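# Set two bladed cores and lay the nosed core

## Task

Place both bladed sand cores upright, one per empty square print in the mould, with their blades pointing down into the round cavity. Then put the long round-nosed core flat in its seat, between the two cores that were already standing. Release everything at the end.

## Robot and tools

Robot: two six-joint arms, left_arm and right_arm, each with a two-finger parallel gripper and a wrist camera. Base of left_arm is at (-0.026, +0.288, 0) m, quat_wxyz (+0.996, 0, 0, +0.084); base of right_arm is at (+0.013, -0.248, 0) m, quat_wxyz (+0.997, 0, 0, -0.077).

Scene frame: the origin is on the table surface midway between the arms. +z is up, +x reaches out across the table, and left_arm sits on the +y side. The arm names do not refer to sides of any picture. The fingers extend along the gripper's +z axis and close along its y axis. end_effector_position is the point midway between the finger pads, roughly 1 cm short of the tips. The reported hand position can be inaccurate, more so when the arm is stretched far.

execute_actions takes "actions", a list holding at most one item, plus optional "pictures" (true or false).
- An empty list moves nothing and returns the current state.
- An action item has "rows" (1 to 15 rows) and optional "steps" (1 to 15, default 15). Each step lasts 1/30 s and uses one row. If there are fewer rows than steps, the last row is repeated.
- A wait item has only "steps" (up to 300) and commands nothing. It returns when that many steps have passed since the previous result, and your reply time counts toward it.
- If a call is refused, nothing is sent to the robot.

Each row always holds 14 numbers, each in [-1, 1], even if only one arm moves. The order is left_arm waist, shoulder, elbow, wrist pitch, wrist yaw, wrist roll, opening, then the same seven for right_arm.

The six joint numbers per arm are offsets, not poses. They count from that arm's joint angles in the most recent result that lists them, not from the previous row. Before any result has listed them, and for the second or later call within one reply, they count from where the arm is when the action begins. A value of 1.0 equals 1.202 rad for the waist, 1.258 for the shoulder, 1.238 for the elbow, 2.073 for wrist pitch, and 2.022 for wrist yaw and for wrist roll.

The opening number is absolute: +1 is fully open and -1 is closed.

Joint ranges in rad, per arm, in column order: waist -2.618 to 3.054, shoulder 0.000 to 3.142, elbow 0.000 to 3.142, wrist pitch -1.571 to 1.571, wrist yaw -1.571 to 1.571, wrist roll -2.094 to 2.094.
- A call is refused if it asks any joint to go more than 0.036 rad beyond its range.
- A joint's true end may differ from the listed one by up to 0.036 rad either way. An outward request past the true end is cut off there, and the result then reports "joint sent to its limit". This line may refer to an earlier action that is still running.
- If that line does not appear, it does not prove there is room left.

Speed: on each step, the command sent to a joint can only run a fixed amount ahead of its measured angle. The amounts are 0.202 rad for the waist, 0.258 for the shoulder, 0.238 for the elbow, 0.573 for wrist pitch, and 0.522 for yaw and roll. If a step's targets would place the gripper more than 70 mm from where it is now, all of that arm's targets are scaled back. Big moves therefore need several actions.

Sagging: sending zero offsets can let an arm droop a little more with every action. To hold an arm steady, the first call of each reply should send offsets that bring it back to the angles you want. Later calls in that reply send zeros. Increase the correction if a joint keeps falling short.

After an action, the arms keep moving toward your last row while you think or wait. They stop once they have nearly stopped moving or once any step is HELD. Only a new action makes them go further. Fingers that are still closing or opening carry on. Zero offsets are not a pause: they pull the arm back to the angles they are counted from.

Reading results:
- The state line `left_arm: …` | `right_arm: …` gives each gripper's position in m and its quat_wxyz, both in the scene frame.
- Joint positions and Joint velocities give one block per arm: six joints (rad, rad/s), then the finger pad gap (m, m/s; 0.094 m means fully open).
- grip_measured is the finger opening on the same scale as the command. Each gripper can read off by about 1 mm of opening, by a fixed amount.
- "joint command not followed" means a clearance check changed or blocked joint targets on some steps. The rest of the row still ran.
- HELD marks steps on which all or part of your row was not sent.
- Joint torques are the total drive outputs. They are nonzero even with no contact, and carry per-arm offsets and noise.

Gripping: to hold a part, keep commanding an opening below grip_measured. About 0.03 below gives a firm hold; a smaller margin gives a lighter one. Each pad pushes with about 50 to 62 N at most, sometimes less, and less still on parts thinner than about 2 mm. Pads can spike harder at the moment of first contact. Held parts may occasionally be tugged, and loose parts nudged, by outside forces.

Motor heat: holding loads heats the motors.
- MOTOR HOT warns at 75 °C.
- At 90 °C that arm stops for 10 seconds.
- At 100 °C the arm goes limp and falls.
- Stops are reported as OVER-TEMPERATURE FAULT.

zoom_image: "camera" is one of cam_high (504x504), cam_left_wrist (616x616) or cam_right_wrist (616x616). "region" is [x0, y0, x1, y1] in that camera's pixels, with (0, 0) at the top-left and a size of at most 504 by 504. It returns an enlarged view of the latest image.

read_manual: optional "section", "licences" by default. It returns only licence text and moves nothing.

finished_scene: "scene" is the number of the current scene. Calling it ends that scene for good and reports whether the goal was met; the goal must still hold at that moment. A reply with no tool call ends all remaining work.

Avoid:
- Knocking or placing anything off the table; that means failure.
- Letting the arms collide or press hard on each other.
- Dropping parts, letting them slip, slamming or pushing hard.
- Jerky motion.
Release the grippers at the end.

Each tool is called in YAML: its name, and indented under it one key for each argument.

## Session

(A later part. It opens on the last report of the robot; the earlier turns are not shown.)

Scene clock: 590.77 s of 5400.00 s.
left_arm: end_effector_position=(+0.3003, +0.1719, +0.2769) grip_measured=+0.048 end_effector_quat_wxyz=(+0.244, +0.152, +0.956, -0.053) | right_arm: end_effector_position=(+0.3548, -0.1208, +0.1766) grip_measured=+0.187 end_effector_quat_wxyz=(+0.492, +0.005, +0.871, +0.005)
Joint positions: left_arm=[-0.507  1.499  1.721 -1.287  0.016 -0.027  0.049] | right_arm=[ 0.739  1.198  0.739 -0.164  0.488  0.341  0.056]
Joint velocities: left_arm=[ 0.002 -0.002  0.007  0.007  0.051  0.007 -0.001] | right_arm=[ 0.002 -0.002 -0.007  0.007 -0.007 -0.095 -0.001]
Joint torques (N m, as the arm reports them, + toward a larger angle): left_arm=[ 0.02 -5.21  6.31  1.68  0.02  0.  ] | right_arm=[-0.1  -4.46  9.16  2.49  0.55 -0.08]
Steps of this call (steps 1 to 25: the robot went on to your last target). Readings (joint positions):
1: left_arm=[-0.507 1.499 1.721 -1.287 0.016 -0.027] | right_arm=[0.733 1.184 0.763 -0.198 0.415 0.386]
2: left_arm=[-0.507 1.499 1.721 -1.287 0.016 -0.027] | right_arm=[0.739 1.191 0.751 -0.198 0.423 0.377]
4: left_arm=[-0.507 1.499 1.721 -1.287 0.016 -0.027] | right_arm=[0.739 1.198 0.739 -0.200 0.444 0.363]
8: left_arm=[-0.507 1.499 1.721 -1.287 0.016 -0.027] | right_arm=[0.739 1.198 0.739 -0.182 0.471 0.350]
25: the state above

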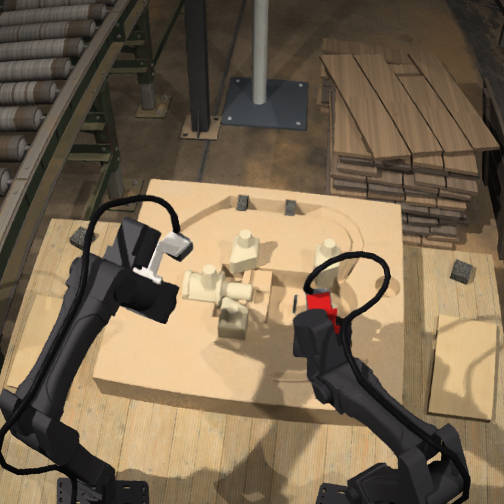

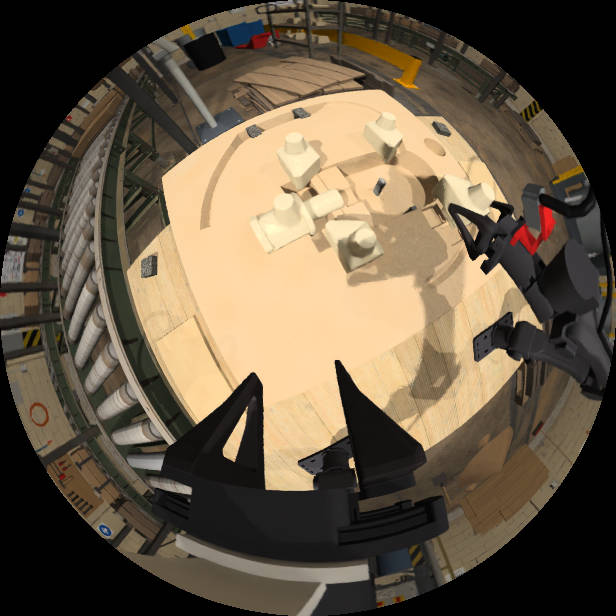

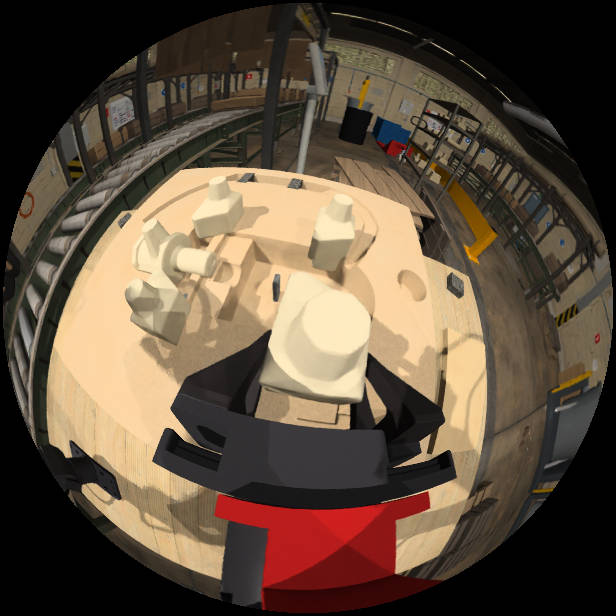

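execute_actions:
  actions:
    - {"rows":[[0,0,0,0,0,0,0.05,0,0,0,0.03,0.01,0,0.12],[0,0,0,0,0,0,0.05,0,0,-0.01,0.045,0.02,0,0.12],[0,0,0,0,0,0,0.05,0,0.003,-0.02,0.06,0.02,0,0.12],[0,0,0,0,0,0,0.05,0,0.005,-0.03,0.07,0.02,0,0.12],[0,0,0,0,0,0,0.05,0,0.007,-0.04,0.08,0.02,0,0.12],[0,0,0,0,0,0,0.05,0,0.009,-0.05,0.09,0.02,0,0.12],[0,0,0,0,0,0,0.05,0,0.009,-0.06,0.1,0.02,0,0.12]]}
  pictures: false

execute_actions:
  actions:
    - {"steps":15}

zoom_image:
  camera: "cam_left_wrist"
  region: [390,160,490,260]

zoom_image:
  camera: "cam_right_wrist"
  region: [210,240,430,460]

Scene clock: 605.83 s of 5400.00 s.
left_arm: end_effector_position=(+0.3003, +0.1719, +0.2769) grip_measured=+0.048 end_effector_quat_wxyz=(+0.244, +0.152, +0.956, -0.053) | right_arm: end_effector_position=(+0.3523, -0.1246, +0.1505) grip_measured=+0.187 end_effector_quat_wxyz=(+0.491, +0.006, +0.871, -0.001)
Joint positions: left_arm=[-0.507  1.499  1.721 -1.287  0.016 -0.027  0.049] | right_arm=[ 0.739  1.219  0.646 -0.058  0.499  0.341  0.056]
Joint velocities: left_arm=[ 0.007 -0.002 -0.012 -0.022 -0.007  0.066  0.001] | right_arm=[-0.002  0.002 -0.042  0.11   0.051  0.037  0.001]
Joint torques (N m, as the arm reports them, + toward a larger angle): left_arm=[ 0.03 -5.26  6.29  1.68  0.03  0.  ] | right_arm=[-0.03 -3.88  8.17  2.4   0.56 -0.01]
Steps of this call (steps 1 to 15: the robot went on to your last target; steps 16 to 90: nothing new was sent; then 11.57 s passed at rest; steps 91 to 105: all 15 steps of this action). Readings (joint positions):
91: left_arm=[-0.507 1.499 1.721 -1.287 0.016 -0.027] | right_arm=[0.739 1.198 0.737 -0.164 0.488 0.341]
92: left_arm=[-0.507 1.499 1.721 -1.287 0.016 -0.027] | right_arm=[0.739 1.198 0.734 -0.160 0.489 0.341]
94: left_arm=[-0.507 1.499 1.721 -1.287 0.016 -0.027] | right_arm=[0.739 1.198 0.717 -0.137 0.494 0.341]
98: left_arm=[-0.507 1.499 1.721 -1.287 0.016 -0.027] | right_arm=[0.739 1.206 0.668 -0.081 0.498 0.341]
105: the state above

Scene clock: 606.33 s of 5400.00 s.
left_arm: end_effector_position=(+0.3003, +0.1719, +0.2769) grip_measured=+0.048 end_effector_quat_wxyz=(+0.244, +0.152, +0.956, -0.053) | right_arm: end_effector_position=(+0.3546, -0.1232, +0.1544) grip_measured=+0.187 end_effector_quat_wxyz=(+0.499, +0.009, +0.867, +0.004)
Joint positions: left_arm=[-0.507  1.499  1.721 -1.287  0.016 -0.027  0.049] | right_arm=[ 0.739  1.219  0.646 -0.037  0.5    0.341  0.056]
Joint velocities: left_arm=[ 0.002  0.007  0.007  0.066  0.022  0.081 -0.   ] | right_arm=[-0.002  0.002 -0.017  0.051 -0.051 -0.037 -0.   ]
Joint torques (N m, as the arm reports them, + toward a larger angle): left_arm=[ 0.03 -5.26  6.3   1.69  0.04  0.01] | right_arm=[ 0.02 -3.83  8.19  2.47  0.54 -0.01]
Steps of this call (steps 1 to 15: the robot went on to your last target). Readings (joint positions):
1: left_arm=[-0.507 1.499 1.721 -1.287 0.016 -0.027] | right_arm=[0.739 1.219 0.646 -0.052 0.499 0.341]
2: left_arm=[-0.507 1.499 1.721 -1.287 0.016 -0.027] | right_arm=[0.739 1.219 0.646 -0.048 0.499 0.341]
4: left_arm=[-0.507 1.499 1.721 -1.287 0.016 -0.027] | right_arm=[0.739 1.219 0.646 -0.043 0.499 0.341]
8: left_arm=[-0.507 1.499 1.721 -1.287 0.016 -0.027] | right_arm=[0.739 1.219 0.646 -0.039 0.499 0.341]
15: the state above

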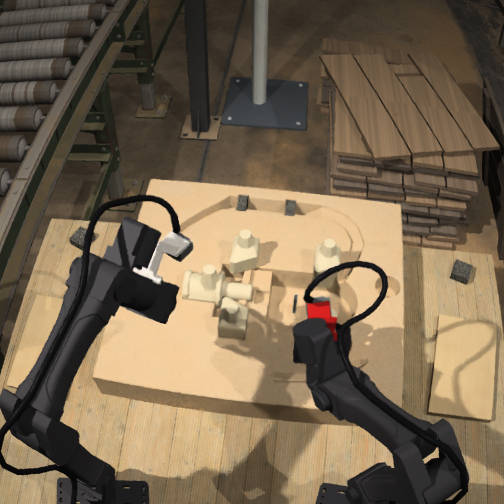

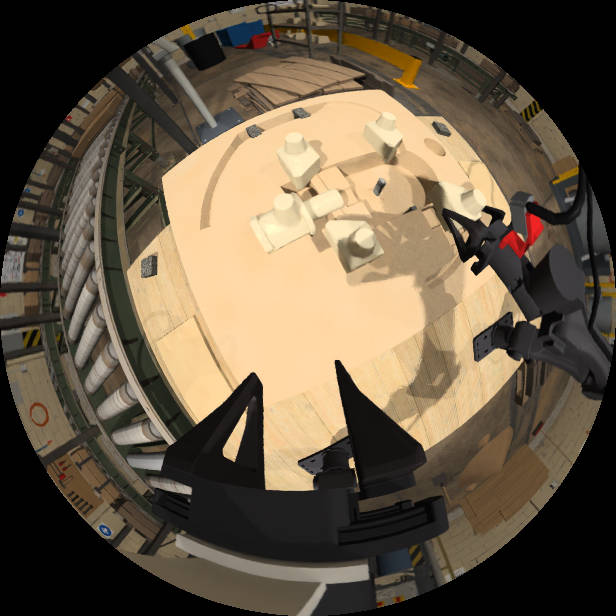

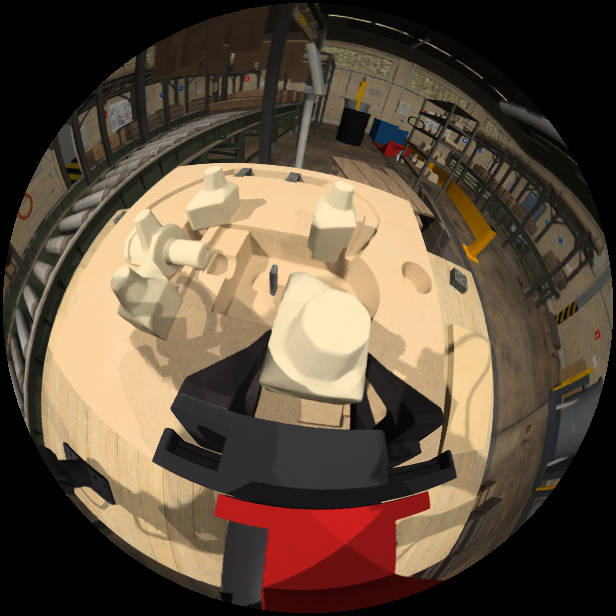

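Region (390, 160, 490, 260) of cam_left_wrist's 616x616 image, scaled by 5.040, with more detail than that image has.

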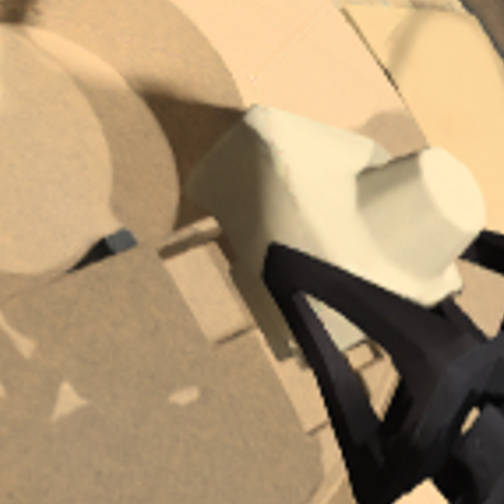

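Region (210, 240, 430, 460) of cam_right_wrist's 616x616 image, scaled by 2.291, with more detail than that image has.

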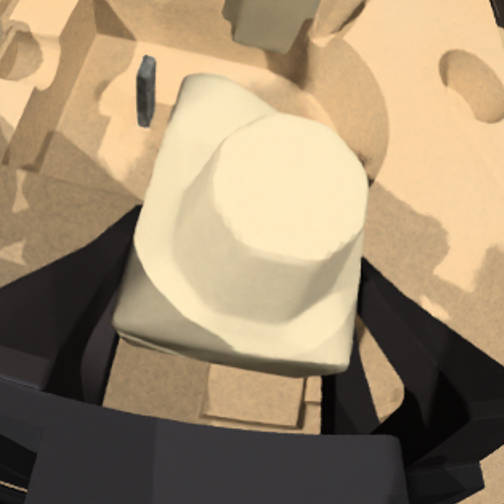

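execute_actions:
  actions:
    - {"rows":[[0,0,0,0,0,0,0.05,-0.01,0,0.015,0.035,0,0,0.12],[0,0,0,0,0,0,0.05,-0.02,0.01,0.015,0.045,0,0,0.12],[0,0,0,0,0,0,0.05,-0.024,0.02,0.012,0.055,-0.01,0,0.12],[0,0,0,0,0,0,0.05,-0.024,0.03,0.01,0.065,-0.01,0,0.12],[0,0,0,0,0,0,0.05,-0.024,0.036,0.008,0.068,-0.01,0,0.12]]}
  pictures: false

execute_actions:
  actions:
    - {"steps":15}

zoom_image:
  camera: "cam_left_wrist"
  region: [390,160,490,260]

zoom_image:
  camera: "cam_right_wrist"
  region: [210,240,430,460]

Scene clock: 622.60 s of 5400.00 s.
left_arm: end_effector_position=(+0.3003, +0.1719, +0.2769) grip_measured=+0.048 end_effector_quat_wxyz=(+0.244, +0.152, +0.956, -0.053) | right_arm: end_effector_position=(+0.3636, -0.1196, +0.1445) grip_measured=+0.187 end_effector_quat_wxyz=(+0.494, +0.010, +0.869, +0.013)
Joint positions: left_arm=[-0.507  1.499  1.721 -1.287  0.016 -0.027  0.049] | right_arm=[0.719 1.274 0.646 0.018 0.466 0.341 0.056]
Joint velocities: left_arm=[-0.012  0.007  0.012  0.022 -0.007 -0.022 -0.   ] | right_arm=[-0.007  0.002 -0.007  0.037  0.022  0.037 -0.001]
Joint torques (N m, as the arm reports them, + toward a larger angle): left_arm=[ 0.02 -5.16  6.29  1.67  0.02  0.  ] | right_arm=[-0.87 -4.2   7.58  2.48  0.32 -0.02]
Steps of this call (steps 1 to 15: the robot went on to your last target; steps 16 to 90: nothing new was sent; then 12.77 s passed at rest; steps 91 to 105: all 15 steps of this action). Readings (joint positions):
91: left_arm=[-0.507 1.499 1.721 -1.287 0.016 -0.027] | right_arm=[0.739 1.219 0.646 -0.037 0.498 0.341]
92: left_arm=[-0.507 1.499 1.721 -1.287 0.016 -0.027] | right_arm=[0.737 1.220 0.646 -0.035 0.494 0.341]
94: left_arm=[-0.507 1.499 1.721 -1.287 0.016 -0.027] | right_arm=[0.727 1.233 0.646 -0.019 0.484 0.341]
98: left_arm=[-0.507 1.499 1.721 -1.287 0.016 -0.027] | right_arm=[0.719 1.269 0.646 0.006 0.475 0.341]
105: the state above

Scene clock: 623.10 s of 5400.00 s.
left_arm: end_effector_position=(+0.3003, +0.1719, +0.2769) grip_measured=+0.048 end_effector_quat_wxyz=(+0.244, +0.152, +0.956, -0.053) | right_arm: end_effector_position=(+0.3640, -0.1192, +0.1453) grip_measured=+0.187 end_effector_quat_wxyz=(+0.496, +0.010, +0.868, +0.014)
Joint positions: left_arm=[-0.507  1.499  1.721 -1.287  0.016 -0.027  0.049] | right_arm=[0.719 1.274 0.646 0.022 0.466 0.341 0.056]
Joint velocities: left_arm=[-0.002 -0.002 -0.002 -0.022 -0.051 -0.007 -0.   ] | right_arm=[-0.002  0.002 -0.007 -0.022  0.007 -0.022  0.   ]
Joint torques (N m, as the arm reports them, + toward a larger angle): left_arm=[ 0.01 -5.25  6.3   1.69  0.03  0.01] | right_arm=[-0.81 -4.21  7.56  2.52  0.35 -0.01]
Steps of this call (steps 1 to 15: the robot went on to your last target). Readings (joint positions):
1: left_arm=[-0.507 1.499 1.721 -1.287 0.016 -0.027] | right_arm=[0.719 1.274 0.646 0.019 0.466 0.341]
2: left_arm=[-0.507 1.499 1.721 -1.287 0.016 -0.027] | right_arm=[0.719 1.274 0.646 0.021 0.466 0.341]
4: left_arm=[-0.507 1.499 1.721 -1.287 0.016 -0.027] | right_arm=[0.719 1.274 0.646 0.022 0.466 0.341]
8: left_arm=[-0.507 1.499 1.721 -1.287 0.016 -0.027] | right_arm=[0.719 1.274 0.646 0.022 0.466 0.341]
15: the state above
All arms were judged still, so your last target was given up. Only a new action makes them travel on or press farther. Fingers that are still opening or closing keep moving.

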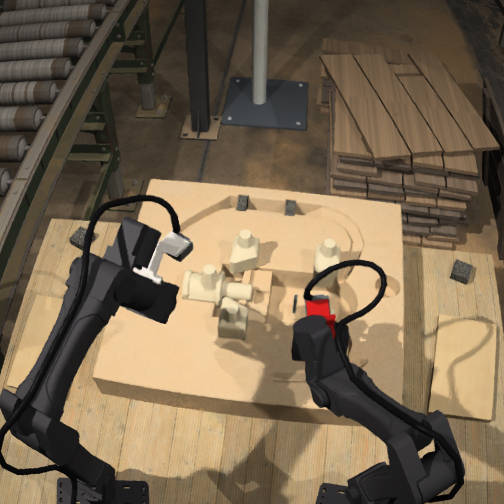

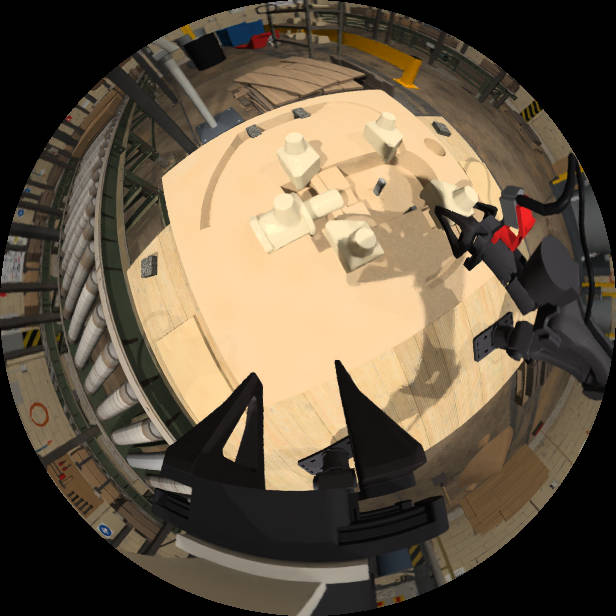

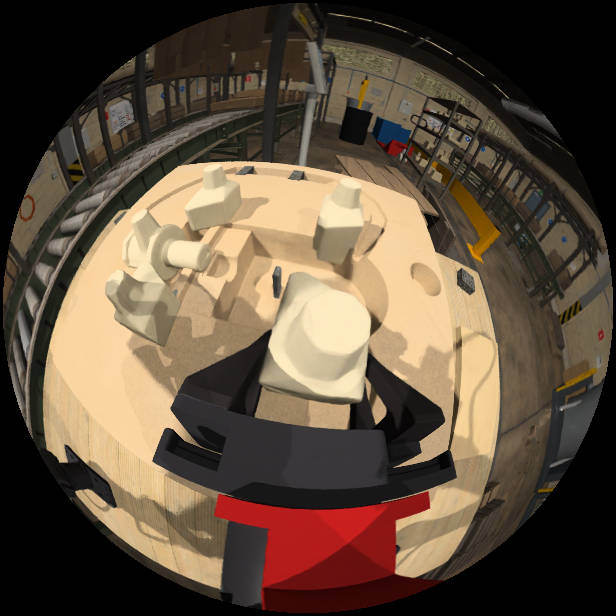

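Region (390, 160, 490, 260) of cam_left_wrist's 616x616 image, scaled by 5.040, with more detail than that image has.

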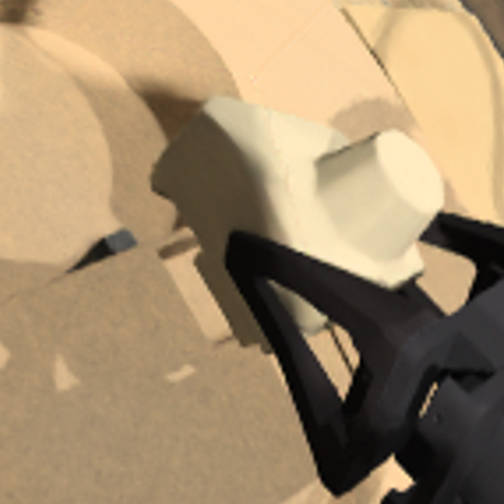

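Region (210, 240, 430, 460) of cam_right_wrist's 616x616 image, scaled by 2.291, with more detail than that image has.

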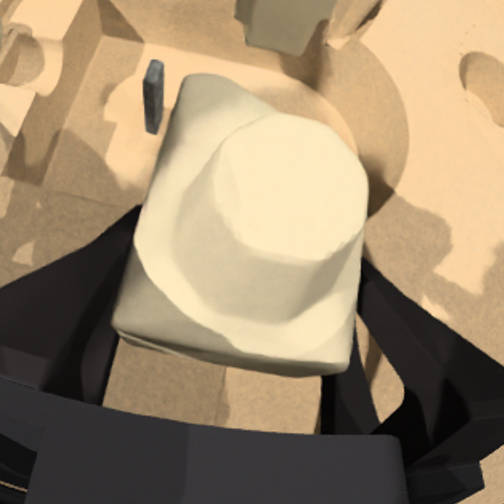

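execute_actions:
  actions:
    - {"rows":[[0,0,0,0,0,0,0.05,0,0,0.015,0.035,0.02,0,0.12],[0,0,0,0,0,0,0.05,0,0.005,0.015,0.045,0.025,0,0.12],[0,0,0,0,0,0,0.05,0,0.01,0.012,0.055,0.03,0,0.12],[0,0,0,0,0,0,0.05,0,0.015,0.01,0.065,0.03,0,0.12],[0,0,0,0,0,0,0.05,0,0.025,0.005,0.065,0.03,0,0.12]]}
  pictures: false

execute_actions:
  actions:
    - {"steps":15}

zoom_image:
  camera: "cam_left_wrist"
  region: [390,160,490,260]

Scene clock: 631.60 s of 5400.00 s.
left_arm: end_effector_position=(+0.3003, +0.1719, +0.2769) grip_measured=+0.048 end_effector_quat_wxyz=(+0.244, +0.152, +0.956, -0.053) | right_arm: end_effector_position=(+0.3711, -0.1205, +0.1425) grip_measured=+0.187 end_effector_quat_wxyz=(+0.504, +0.019, +0.864, +0.004)
Joint positions: left_arm=[-0.507  1.499  1.721 -1.287  0.016 -0.027  0.049] | right_arm=[0.719 1.313 0.646 0.072 0.497 0.341 0.056]
Joint velocities: left_arm=[ 0.007 -0.002  0.007 -0.037 -0.066 -0.022 -0.001] | right_arm=[-0.007 -0.017 -0.012  0.007 -0.007  0.066 -0.001]
Joint torques (N m, as the arm reports them, + toward a larger angle): left_arm=[ 0.04 -5.25  6.29  1.67  0.03  0.01] | right_arm=[-0.01 -4.39  7.24  2.49  0.54 -0.01]
Steps of this call (steps 1 to 90: nothing new was sent; then 5.00 s passed at rest; steps 91 to 105: all 15 steps of this action). Readings (joint positions):
91: left_arm=[-0.507 1.499 1.721 -1.287 0.016 -0.027] | right_arm=[0.719 1.274 0.646 0.022 0.467 0.341]
92: left_arm=[-0.507 1.499 1.721 -1.287 0.016 -0.027] | right_arm=[0.719 1.274 0.646 0.024 0.470 0.341]
94: left_arm=[-0.507 1.499 1.721 -1.287 0.016 -0.027] | right_arm=[0.719 1.282 0.646 0.037 0.481 0.341]
98: left_arm=[-0.507 1.499 1.721 -1.287 0.016 -0.027] | right_arm=[0.719 1.307 0.646 0.064 0.492 0.341]
105: the state above

Scene clock: 632.10 s of 5400.00 s.
left_arm: end_effector_position=(+0.3003, +0.1719, +0.2769) grip_measured=+0.048 end_effector_quat_wxyz=(+0.244, +0.152, +0.956, -0.053) | right_arm: end_effector_position=(+0.3716, -0.1205, +0.1432) grip_measured=+0.187 end_effector_quat_wxyz=(+0.505, +0.020, +0.863, +0.004)
Joint positions: left_arm=[-0.507  1.499  1.721 -1.287  0.016 -0.027  0.049] | right_arm=[0.719 1.313 0.646 0.076 0.498 0.341 0.056]
Joint velocities: left_arm=[ 0.017 -0.022 -0.002  0.007  0.022 -0.037 -0.001] | right_arm=[-0.007 -0.017 -0.007  0.081 -0.051 -0.066 -0.001]
Joint torques (N m, as the arm reports them, + toward a larger angle): left_arm=[ 0.   -5.19  6.26  1.68  0.03  0.02] | right_arm=[-0.04 -4.34  7.27  2.51  0.55  0.  ]
Steps of this call (steps 1 to 15: the robot went on to your last target). Readings (joint positions):
1: left_arm=[-0.507 1.499 1.721 -1.287 0.016 -0.027] | right_arm=[0.719 1.313 0.646 0.074 0.497 0.341]
2: left_arm=[-0.507 1.499 1.721 -1.287 0.016 -0.027] | right_arm=[0.719 1.313 0.646 0.074 0.497 0.341]
4: left_arm=[-0.507 1.499 1.721 -1.287 0.016 -0.027] | right_arm=[0.719 1.313 0.646 0.076 0.498 0.341]
8: left_arm=[-0.507 1.499 1.721 -1.287 0.016 -0.027] | right_arm=[0.719 1.313 0.646 0.076 0.498 0.341]
15: the state above
All arms were judged still, so your last target was given up. Only a new action makes them travel on or press farther. Fingers that are still opening or closing keep moving.

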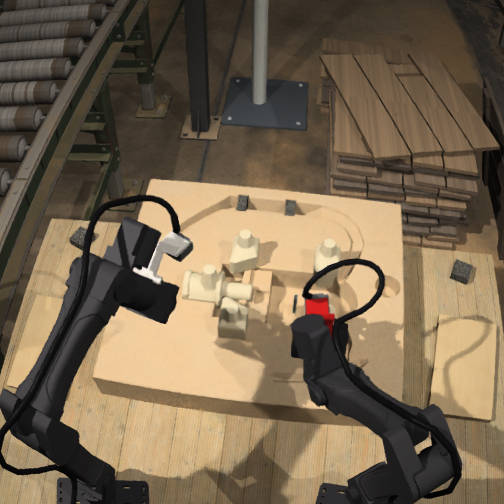

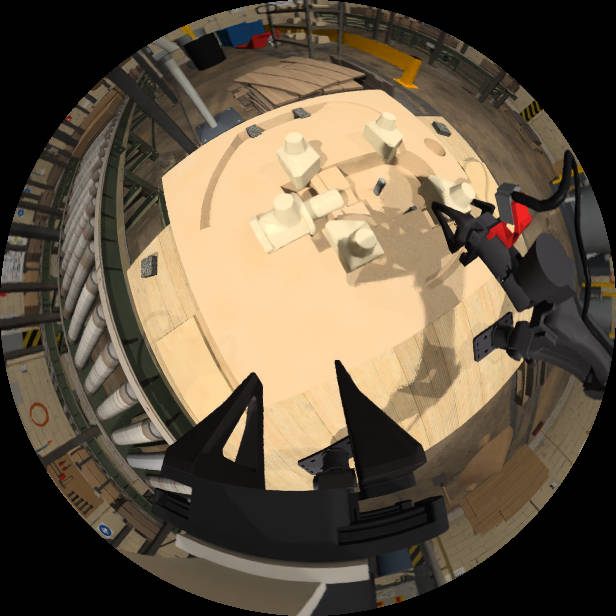

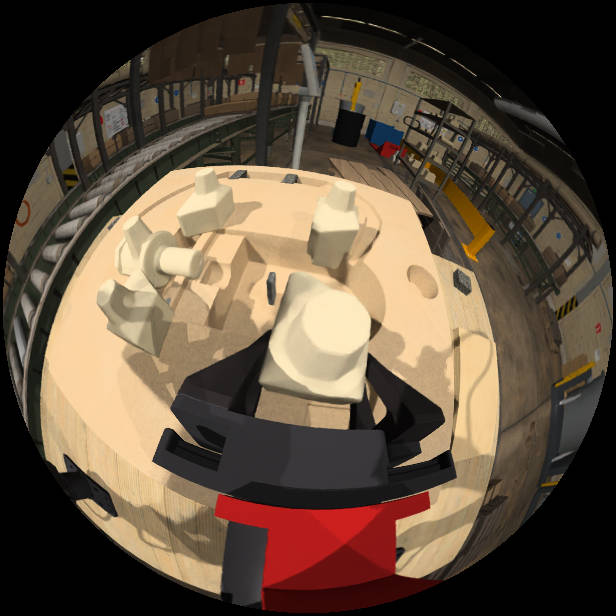

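Region (390, 160, 490, 260) of cam_left_wrist's 616x616 image, scaled by 5.040, with more detail than that image has.

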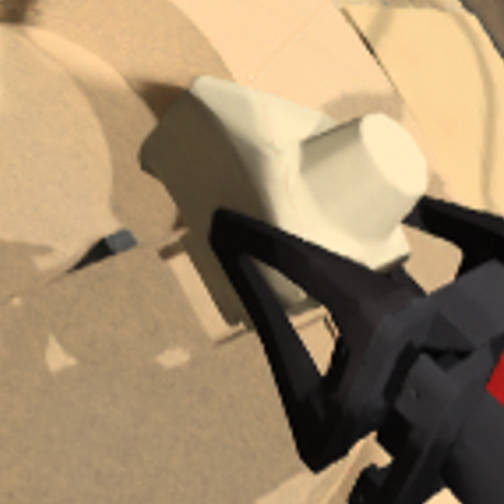

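execute_actions:
  actions:
    - {"rows":[[0,0,0,0,0,0,0.05,-0.01,0,0.01,0.035,0.012,-0.01,0.12],[0,0,0,0,0,0,0.05,-0.015,0,0.005,0.04,0.012,-0.015,0.12],[0,0,0,0,0,0,0.05,-0.015,0.003,0,0.045,0.012,-0.015,0.12],[0,0,0,0,0,0,0.05,-0.015,0.005,-0.005,0.05,0.012,-0.015,0.12],[0,0,0,0,0,0,0.05,-0.015,0.007,-0.012,0.052,0.012,-0.015,0.12]]}
  pictures: false

execute_actions:
  actions:
    - {"steps":10}

zoom_image:
  camera: "cam_left_wrist"
  region: [390,160,490,260]

Scene clock: 639.30 s of 5400.00 s.
left_arm: end_effector_position=(+0.3003, +0.1719, +0.2769) grip_measured=+0.048 end_effector_quat_wxyz=(+0.244, +0.152, +0.956, -0.053) | right_arm: end_effector_position=(+0.3706, -0.1249, +0.1322) grip_measured=+0.187 end_effector_quat_wxyz=(+0.500, +0.012, +0.866, -0.007)
Joint positions: left_arm=[-0.507  1.499  1.721 -1.287  0.016 -0.027  0.049] | right_arm=[0.711 1.328 0.62  0.103 0.499 0.318 0.056]
Joint velocities: left_arm=[-0.012  0.002 -0.007 -0.051  0.007 -0.022  0.   ] | right_arm=[-0.017  0.002  0.012 -0.037 -0.037 -0.022 -0.   ]
Joint torques (N m, as the arm reports them, + toward a larger angle): left_arm=[ 0.03 -5.27  6.28  1.67  0.03  0.  ] | right_arm=[-0.89 -4.24  7.57  2.48  0.49 -0.1 ]
Steps of this call (steps 1 to 90: nothing new was sent; then 3.70 s passed at rest; steps 91 to 105: all 15 steps of this action). Readings (joint positions):
91: left_arm=[-0.507 1.499 1.721 -1.287 0.016 -0.027] | right_arm=[0.719 1.313 0.646 0.077 0.498 0.339]
92: left_arm=[-0.507 1.499 1.721 -1.287 0.016 -0.027] | right_arm=[0.718 1.313 0.646 0.077 0.498 0.335]
94: left_arm=[-0.507 1.499 1.721 -1.287 0.016 -0.027] | right_arm=[0.714 1.313 0.642 0.085 0.498 0.328]
98: left_arm=[-0.507 1.499 1.721 -1.287 0.016 -0.027] | right_arm=[0.711 1.318 0.626 0.100 0.499 0.322]
105: the state above

Scene clock: 639.63 s of 5400.00 s.
left_arm: end_effector_position=(+0.3003, +0.1719, +0.2769) grip_measured=+0.048 end_effector_quat_wxyz=(+0.244, +0.152, +0.956, -0.053) | right_arm: end_effector_position=(+0.3707, -0.1248, +0.1323) grip_measured=+0.187 end_effector_quat_wxyz=(+0.501, +0.012, +0.866, -0.007)
Joint positions: left_arm=[-0.507  1.499  1.721 -1.287  0.016 -0.027  0.049] | right_arm=[0.711 1.328 0.62  0.104 0.499 0.317 0.056]
Joint velocities: left_arm=[-0.002  0.002 -0.022 -0.022 -0.051  0.022  0.001] | right_arm=[-0.007  0.012 -0.012 -0.022 -0.037 -0.022  0.001]
Joint torques (N m, as the arm reports them, + toward a larger angle): left_arm=[ 0.07 -5.24  6.3   1.69  0.05  0.01] | right_arm=[-0.92 -4.34  7.53  2.49  0.5  -0.1 ]
Steps of this call (steps 1 to 10: the robot went on to your last target). Readings (joint positions):
1: left_arm=[-0.507 1.499 1.721 -1.287 0.016 -0.027] | right_arm=[0.711 1.328 0.620 0.103 0.499 0.318]
2: left_arm=[-0.507 1.499 1.721 -1.287 0.016 -0.027] | right_arm=[0.711 1.328 0.620 0.103 0.499 0.318]
4: left_arm=[-0.507 1.499 1.721 -1.287 0.016 -0.027] | right_arm=[0.711 1.328 0.620 0.104 0.499 0.318]
8: left_arm=[-0.507 1.499 1.721 -1.287 0.016 -0.027] | right_arm=[0.711 1.328 0.620 0.104 0.499 0.317]
10: the state above

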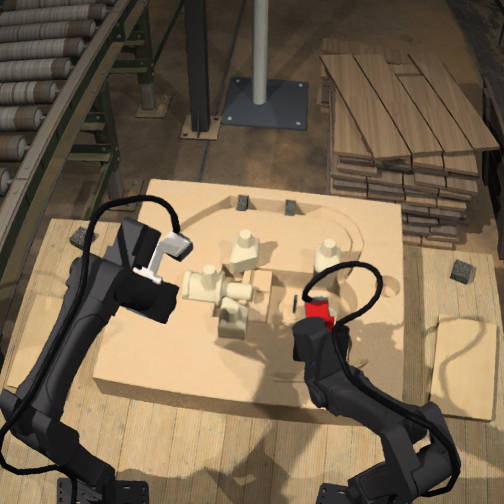

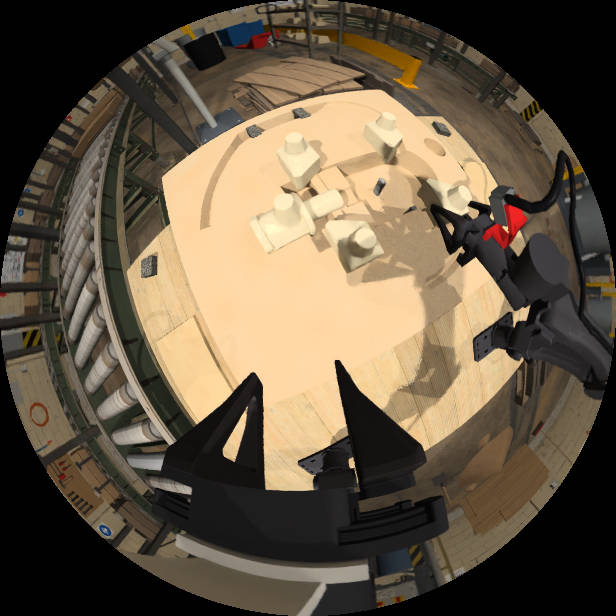

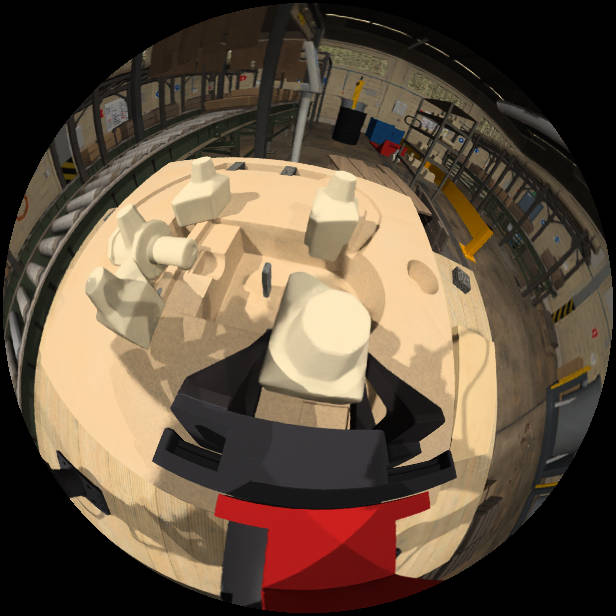

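Region (390, 160, 490, 260) of cam_left_wrist's 616x616 image, scaled by 5.040, with more detail than that image has.

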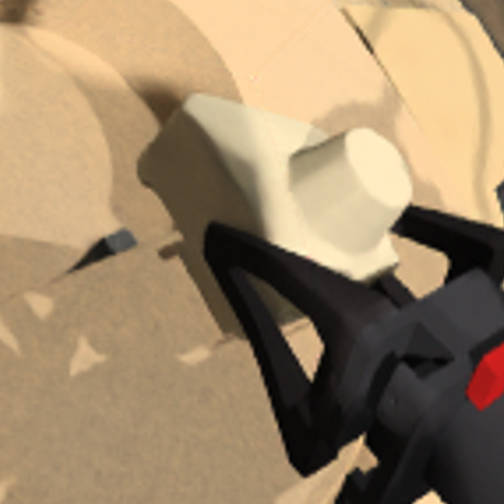

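execute_actions:
  actions:
    - {"rows":[[0,0,0,0,0,0,0.05,-0.01,0,0.01,0.035,0.012,0,0.12],[0,0,0,0,0,0,0.05,-0.015,0,0.005,0.04,0.012,0,0.12],[0,0,0,0,0,0,0.05,-0.015,0.003,0,0.045,0.012,0,0.12],[0,0,0,0,0,0,0.05,-0.015,0.005,-0.005,0.05,0.012,0,0.12],[0,0,0,0,0,0,0.05,-0.015,0.007,-0.01,0.054,0.012,0,0.12]]}
  pictures: false

execute_actions:
  actions:
    - {"steps":10}

zoom_image:
  camera: "cam_left_wrist"
  region: [390,160,490,260]

Scene clock: 645.63 s of 5400.00 s.
left_arm: end_effector_position=(+0.3003, +0.1719, +0.2769) grip_measured=+0.048 end_effector_quat_wxyz=(+0.244, +0.152, +0.956, -0.053) | right_arm: end_effector_position=(+0.3716, -0.1280, +0.1263) grip_measured=+0.187 end_effector_quat_wxyz=(+0.501, +0.016, +0.865, -0.009)
Joint positions: left_arm=[-0.507  1.499  1.721 -1.287  0.016 -0.027  0.049] | right_arm=[0.702 1.341 0.601 0.138 0.499 0.317 0.056]
Joint velocities: left_arm=[ 0.007 -0.012  0.007  0.022  0.051 -0.037  0.001] | right_arm=[-0.022 -0.007  0.022 -0.037 -0.066 -0.037  0.   ]
Joint torques (N m, as the arm reports them, + toward a larger angle): left_arm=[ 0.13 -5.22  6.32  1.69  0.02  0.  ] | right_arm=[-0.93 -4.15  7.14  2.46  0.5  -0.02]
Steps of this call (steps 1 to 15: the robot went on to your last target; steps 16 to 90: nothing new was sent; then 2.50 s passed at rest; steps 91 to 105: all 15 steps of this action). Readings (joint positions):
91: left_arm=[-0.507 1.499 1.721 -1.287 0.016 -0.027] | right_arm=[0.711 1.328 0.620 0.104 0.499 0.317]
92: left_arm=[-0.507 1.499 1.721 -1.287 0.016 -0.027] | right_arm=[0.710 1.328 0.620 0.104 0.498 0.317]
94: left_arm=[-0.507 1.499 1.721 -1.287 0.016 -0.027] | right_arm=[0.706 1.328 0.617 0.112 0.498 0.317]
98: left_arm=[-0.507 1.499 1.721 -1.287 0.016 -0.027] | right_arm=[0.702 1.333 0.603 0.132 0.499 0.317]
105: the state above

Scene clock: 645.97 s of 5400.00 s.
left_arm: end_effector_position=(+0.3003, +0.1719, +0.2769) grip_measured=+0.048 end_effector_quat_wxyz=(+0.244, +0.152, +0.956, -0.053) | right_arm: end_effector_position=(+0.3716, -0.1280, +0.1263) grip_measured=+0.187 end_effector_quat_wxyz=(+0.501, +0.016, +0.865, -0.009)
Joint positions: left_arm=[-0.507  1.499  1.721 -1.287  0.016 -0.027  0.049] | right_arm=[0.702 1.341 0.601 0.138 0.499 0.317 0.056]
Joint velocities: left_arm=[ 0.002 -0.012  0.002 -0.022 -0.022 -0.051 -0.001] | right_arm=[-0.002 -0.007 -0.002 -0.022 -0.066 -0.007 -0.001]
Joint torques (N m, as the arm reports them, + toward a larger angle): left_arm=[ 0.04 -5.25  6.3   1.68  0.04  0.01] | right_arm=[-0.95 -4.18  7.12  2.47  0.49  0.  ]
Steps of this call (steps 1 to 10: the robot went on to your last target). Readings (joint positions):
1: left_arm=[-0.507 1.499 1.721 -1.287 0.016 -0.027] | right_arm=[0.702 1.341 0.601 0.138 0.499 0.317]
2: left_arm=[-0.507 1.499 1.721 -1.287 0.016 -0.027] | right_arm=[0.702 1.341 0.601 0.138 0.499 0.317]
4: left_arm=[-0.507 1.499 1.721 -1.287 0.016 -0.027] | right_arm=[0.702 1.341 0.601 0.138 0.499 0.317]
8: left_arm=[-0.507 1.499 1.721 -1.287 0.016 -0.027] | right_arm=[0.702 1.341 0.601 0.138 0.499 0.317]
10: the state above

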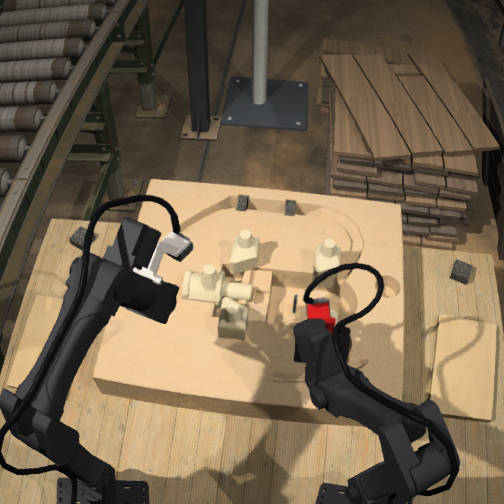

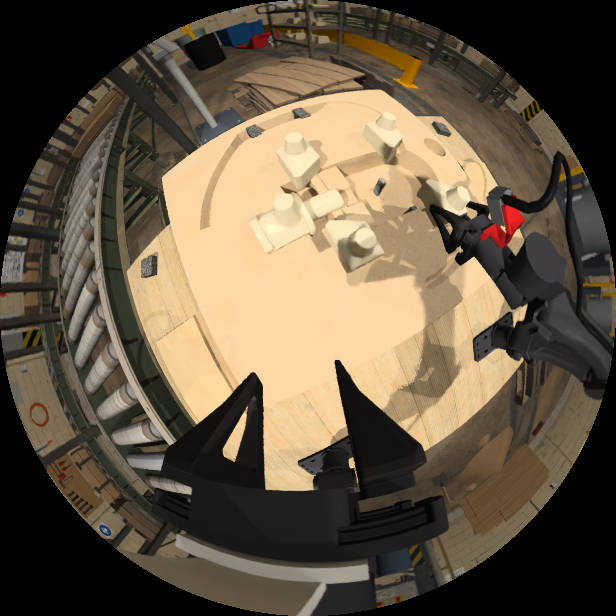

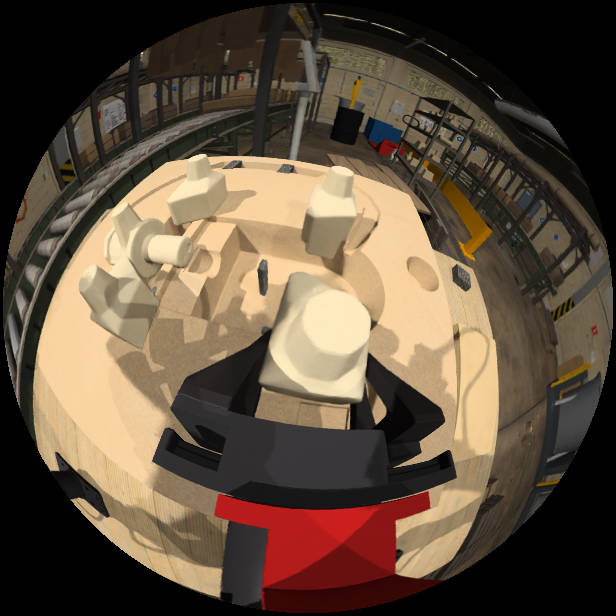

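Region (390, 160, 490, 260) of cam_left_wrist's 616x616 image, scaled by 5.040, with more detail than that image has.

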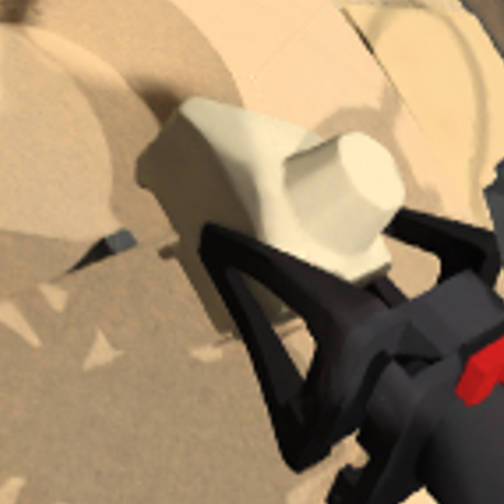

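Still free; continue down.

execute_actions:
  actions:
    - {"rows":[[0,0,0,0,0,0,0.05,-0.01,0,0.01,0.035,0.012,0,0.12],[0,0,0,0,0,0,0.05,-0.011,0,0.005,0.04,0.012,0,0.12],[0,0,0,0,0,0,0.05,-0.011,0.003,0,0.045,0.012,0,0.12],[0,0,0,0,0,0,0.05,-0.011,0.005,-0.005,0.05,0.012,0,0.12],[0,0,0,0,0,0,0.05,-0.011,0.006,-0.012,0.054,0.012,0,0.12]]}

zoom_image:
  camera: "cam_left_wrist"
  region: [390,160,490,260]

Scene clock: 651.27 s of 5400.00 s.
left_arm: end_effector_position=(+0.3003, +0.1719, +0.2769) grip_measured=+0.048 end_effector_quat_wxyz=(+0.244, +0.152, +0.956, -0.053) | right_arm: end_effector_position=(+0.3717, -0.1279, +0.1228) grip_measured=+0.187 end_effector_quat_wxyz=(+0.505, +0.017, +0.863, -0.007)
Joint positions: left_arm=[-0.507  1.499  1.721 -1.287  0.016 -0.027  0.049] | right_arm=[0.702 1.349 0.582 0.177 0.499 0.317 0.056]
Joint velocities: left_arm=[-0.002  0.002 -0.002 -0.022 -0.022 -0.007  0.   ] | right_arm=[-0.012 -0.007 -0.012  0.007 -0.007  0.066  0.001]
Joint torques (N m, as the arm reports them, + toward a larger angle): left_arm=[ 0.01 -5.21  6.34  1.68  0.03 -0.01] | right_arm=[-1.28 -4.    6.9   2.45  0.47 -0.02]
Steps of this call (steps 1 to 15: the robot went on to your last target; steps 16 to 90: nothing new was sent; then 1.80 s passed at rest; steps 91 to 105: all 15 steps of this action). Readings (joint positions):
91: left_arm=[-0.507 1.499 1.721 -1.287 0.016 -0.027] | right_arm=[0.702 1.341 0.601 0.138 0.499 0.317]
92: left_arm=[-0.507 1.499 1.721 -1.287 0.016 -0.027] | right_arm=[0.702 1.341 0.601 0.139 0.499 0.317]
94: left_arm=[-0.507 1.499 1.721 -1.287 0.016 -0.027] | right_arm=[0.702 1.341 0.597 0.146 0.499 0.317]
98: left_arm=[-0.507 1.499 1.721 -1.287 0.016 -0.027] | right_arm=[0.702 1.344 0.583 0.170 0.499 0.317]
105: the state above

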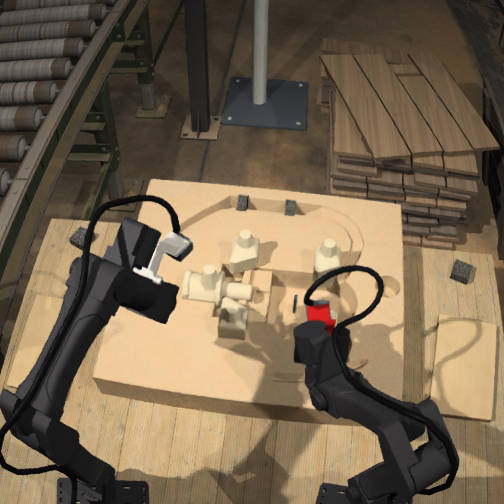

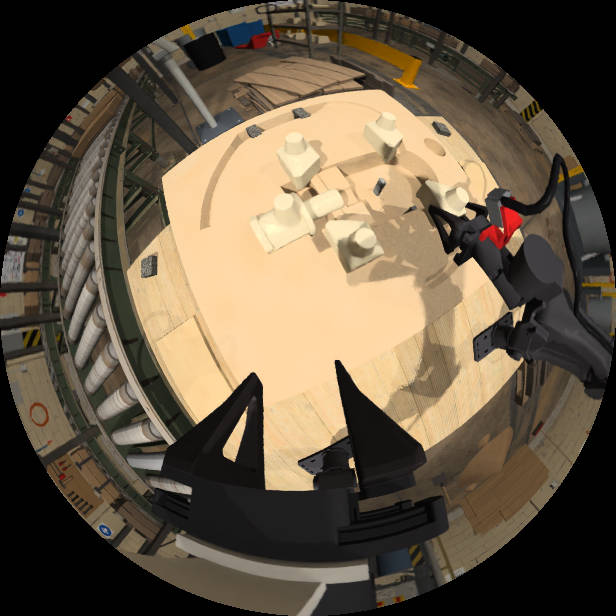

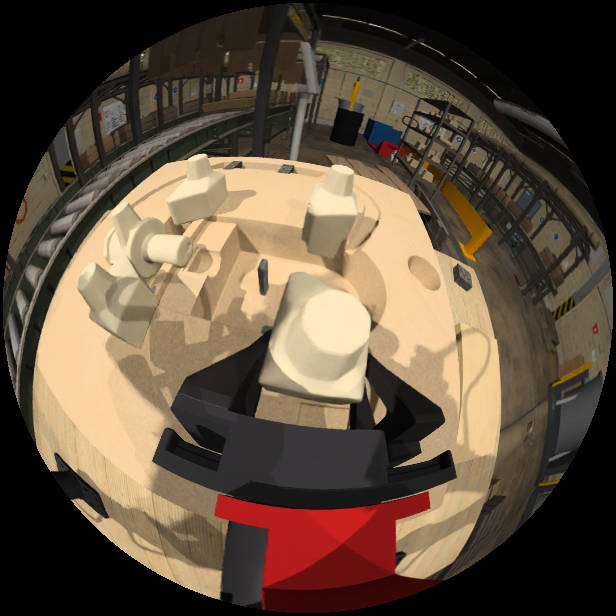

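Region (390, 160, 490, 260) of cam_left_wrist's 616x616 image, scaled by 5.040, with more detail than that image has.

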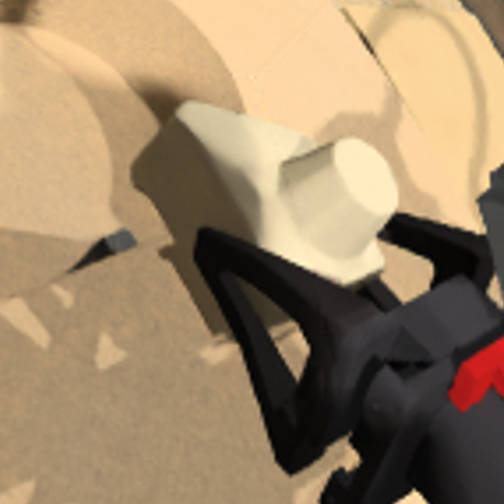

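execute_actions:
  actions:
    - {"rows":[[0,0,0,0,0,0,0.05,0,0,0.01,0.03,0.012,0,0.12],[0,0,0,0,0,0,0.05,0,0,0.005,0.035,0.012,0,0.12],[0,0,0,0,0,0,0.05,0,0.003,0,0.04,0.012,0,0.12],[0,0,0,0,0,0,0.05,0,0.005,-0.005,0.045,0.012,0,0.12],[0,0,0,0,0,0,0.05,0,0.008,-0.012,0.045,0.012,0,0.12]]}

zoom_image:
  camera: "cam_left_wrist"
  region: [390,160,490,260]

Scene clock: 665.57 s of 5400.00 s.
left_arm: end_effector_position=(+0.3003, +0.1719, +0.2769) grip_measured=+0.048 end_effector_quat_wxyz=(+0.244, +0.152, +0.956, -0.053) | right_arm: end_effector_position=(+0.3712, -0.1277, +0.1177) grip_measured=+0.187 end_effector_quat_wxyz=(+0.506, +0.017, +0.862, -0.005)
Joint positions: left_arm=[-0.507  1.499  1.721 -1.287  0.016 -0.027  0.049] | right_arm=[0.702 1.361 0.565 0.208 0.495 0.317 0.056]
Joint velocities: left_arm=[ 0.007 -0.007  0.012  0.066 -0.095 -0.066  0.   ] | right_arm=[-0.007 -0.007 -0.002  0.007  0.007 -0.037 -0.001]
Joint torques (N m, as the arm reports them, + toward a larger angle): left_arm=[ 0.08 -5.23  6.34  1.68  0.04  0.01] | right_arm=[ 0.01 -3.95  6.73  2.33  0.5  -0.01]
Steps of this call (steps 1 to 15: the robot went on to your last target; steps 16 to 90: nothing new was sent; then 10.80 s passed at rest; steps 91 to 105: all 15 steps of this action). Readings (joint positions):
91: left_arm=[-0.507 1.499 1.721 -1.287 0.016 -0.027] | right_arm=[0.702 1.350 0.582 0.177 0.499 0.317]
92: left_arm=[-0.507 1.499 1.721 -1.287 0.016 -0.027] | right_arm=[0.702 1.350 0.582 0.177 0.499 0.317]
94: left_arm=[-0.507 1.499 1.721 -1.287 0.016 -0.027] | right_arm=[0.702 1.350 0.580 0.182 0.499 0.317]
98: left_arm=[-0.507 1.499 1.721 -1.287 0.016 -0.027] | right_arm=[0.702 1.354 0.567 0.201 0.497 0.317]
105: the state above

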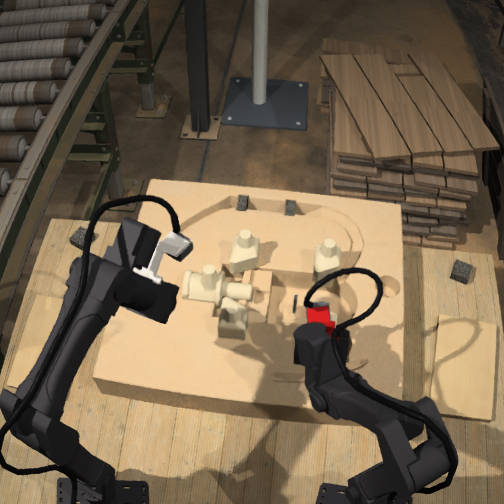

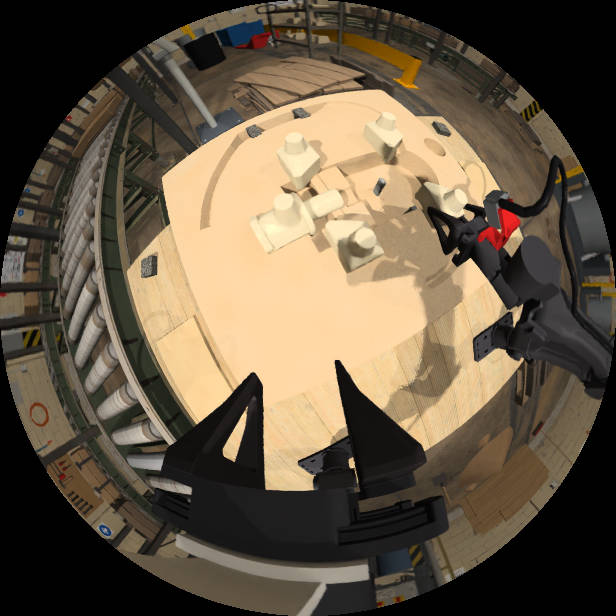

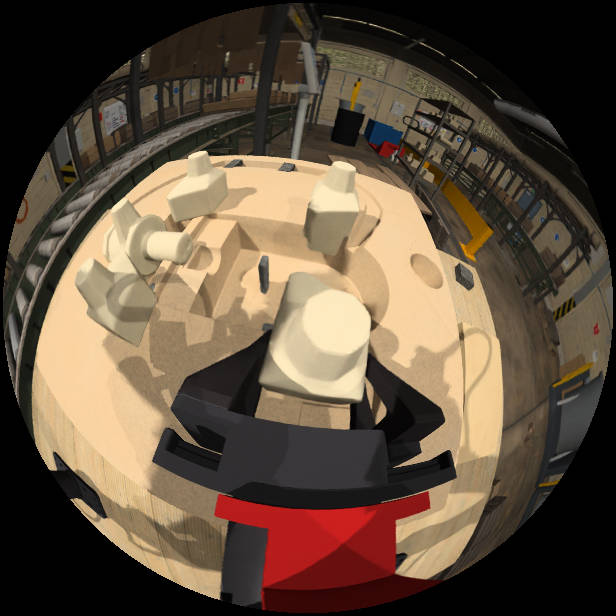

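Region (390, 160, 490, 260) of cam_left_wrist's 616x616 image, scaled by 5.040, with more detail than that image has.

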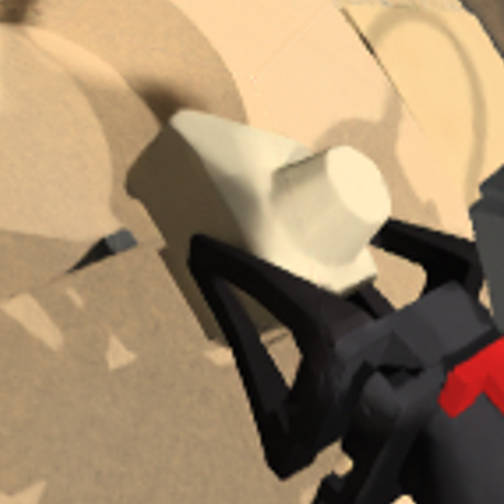

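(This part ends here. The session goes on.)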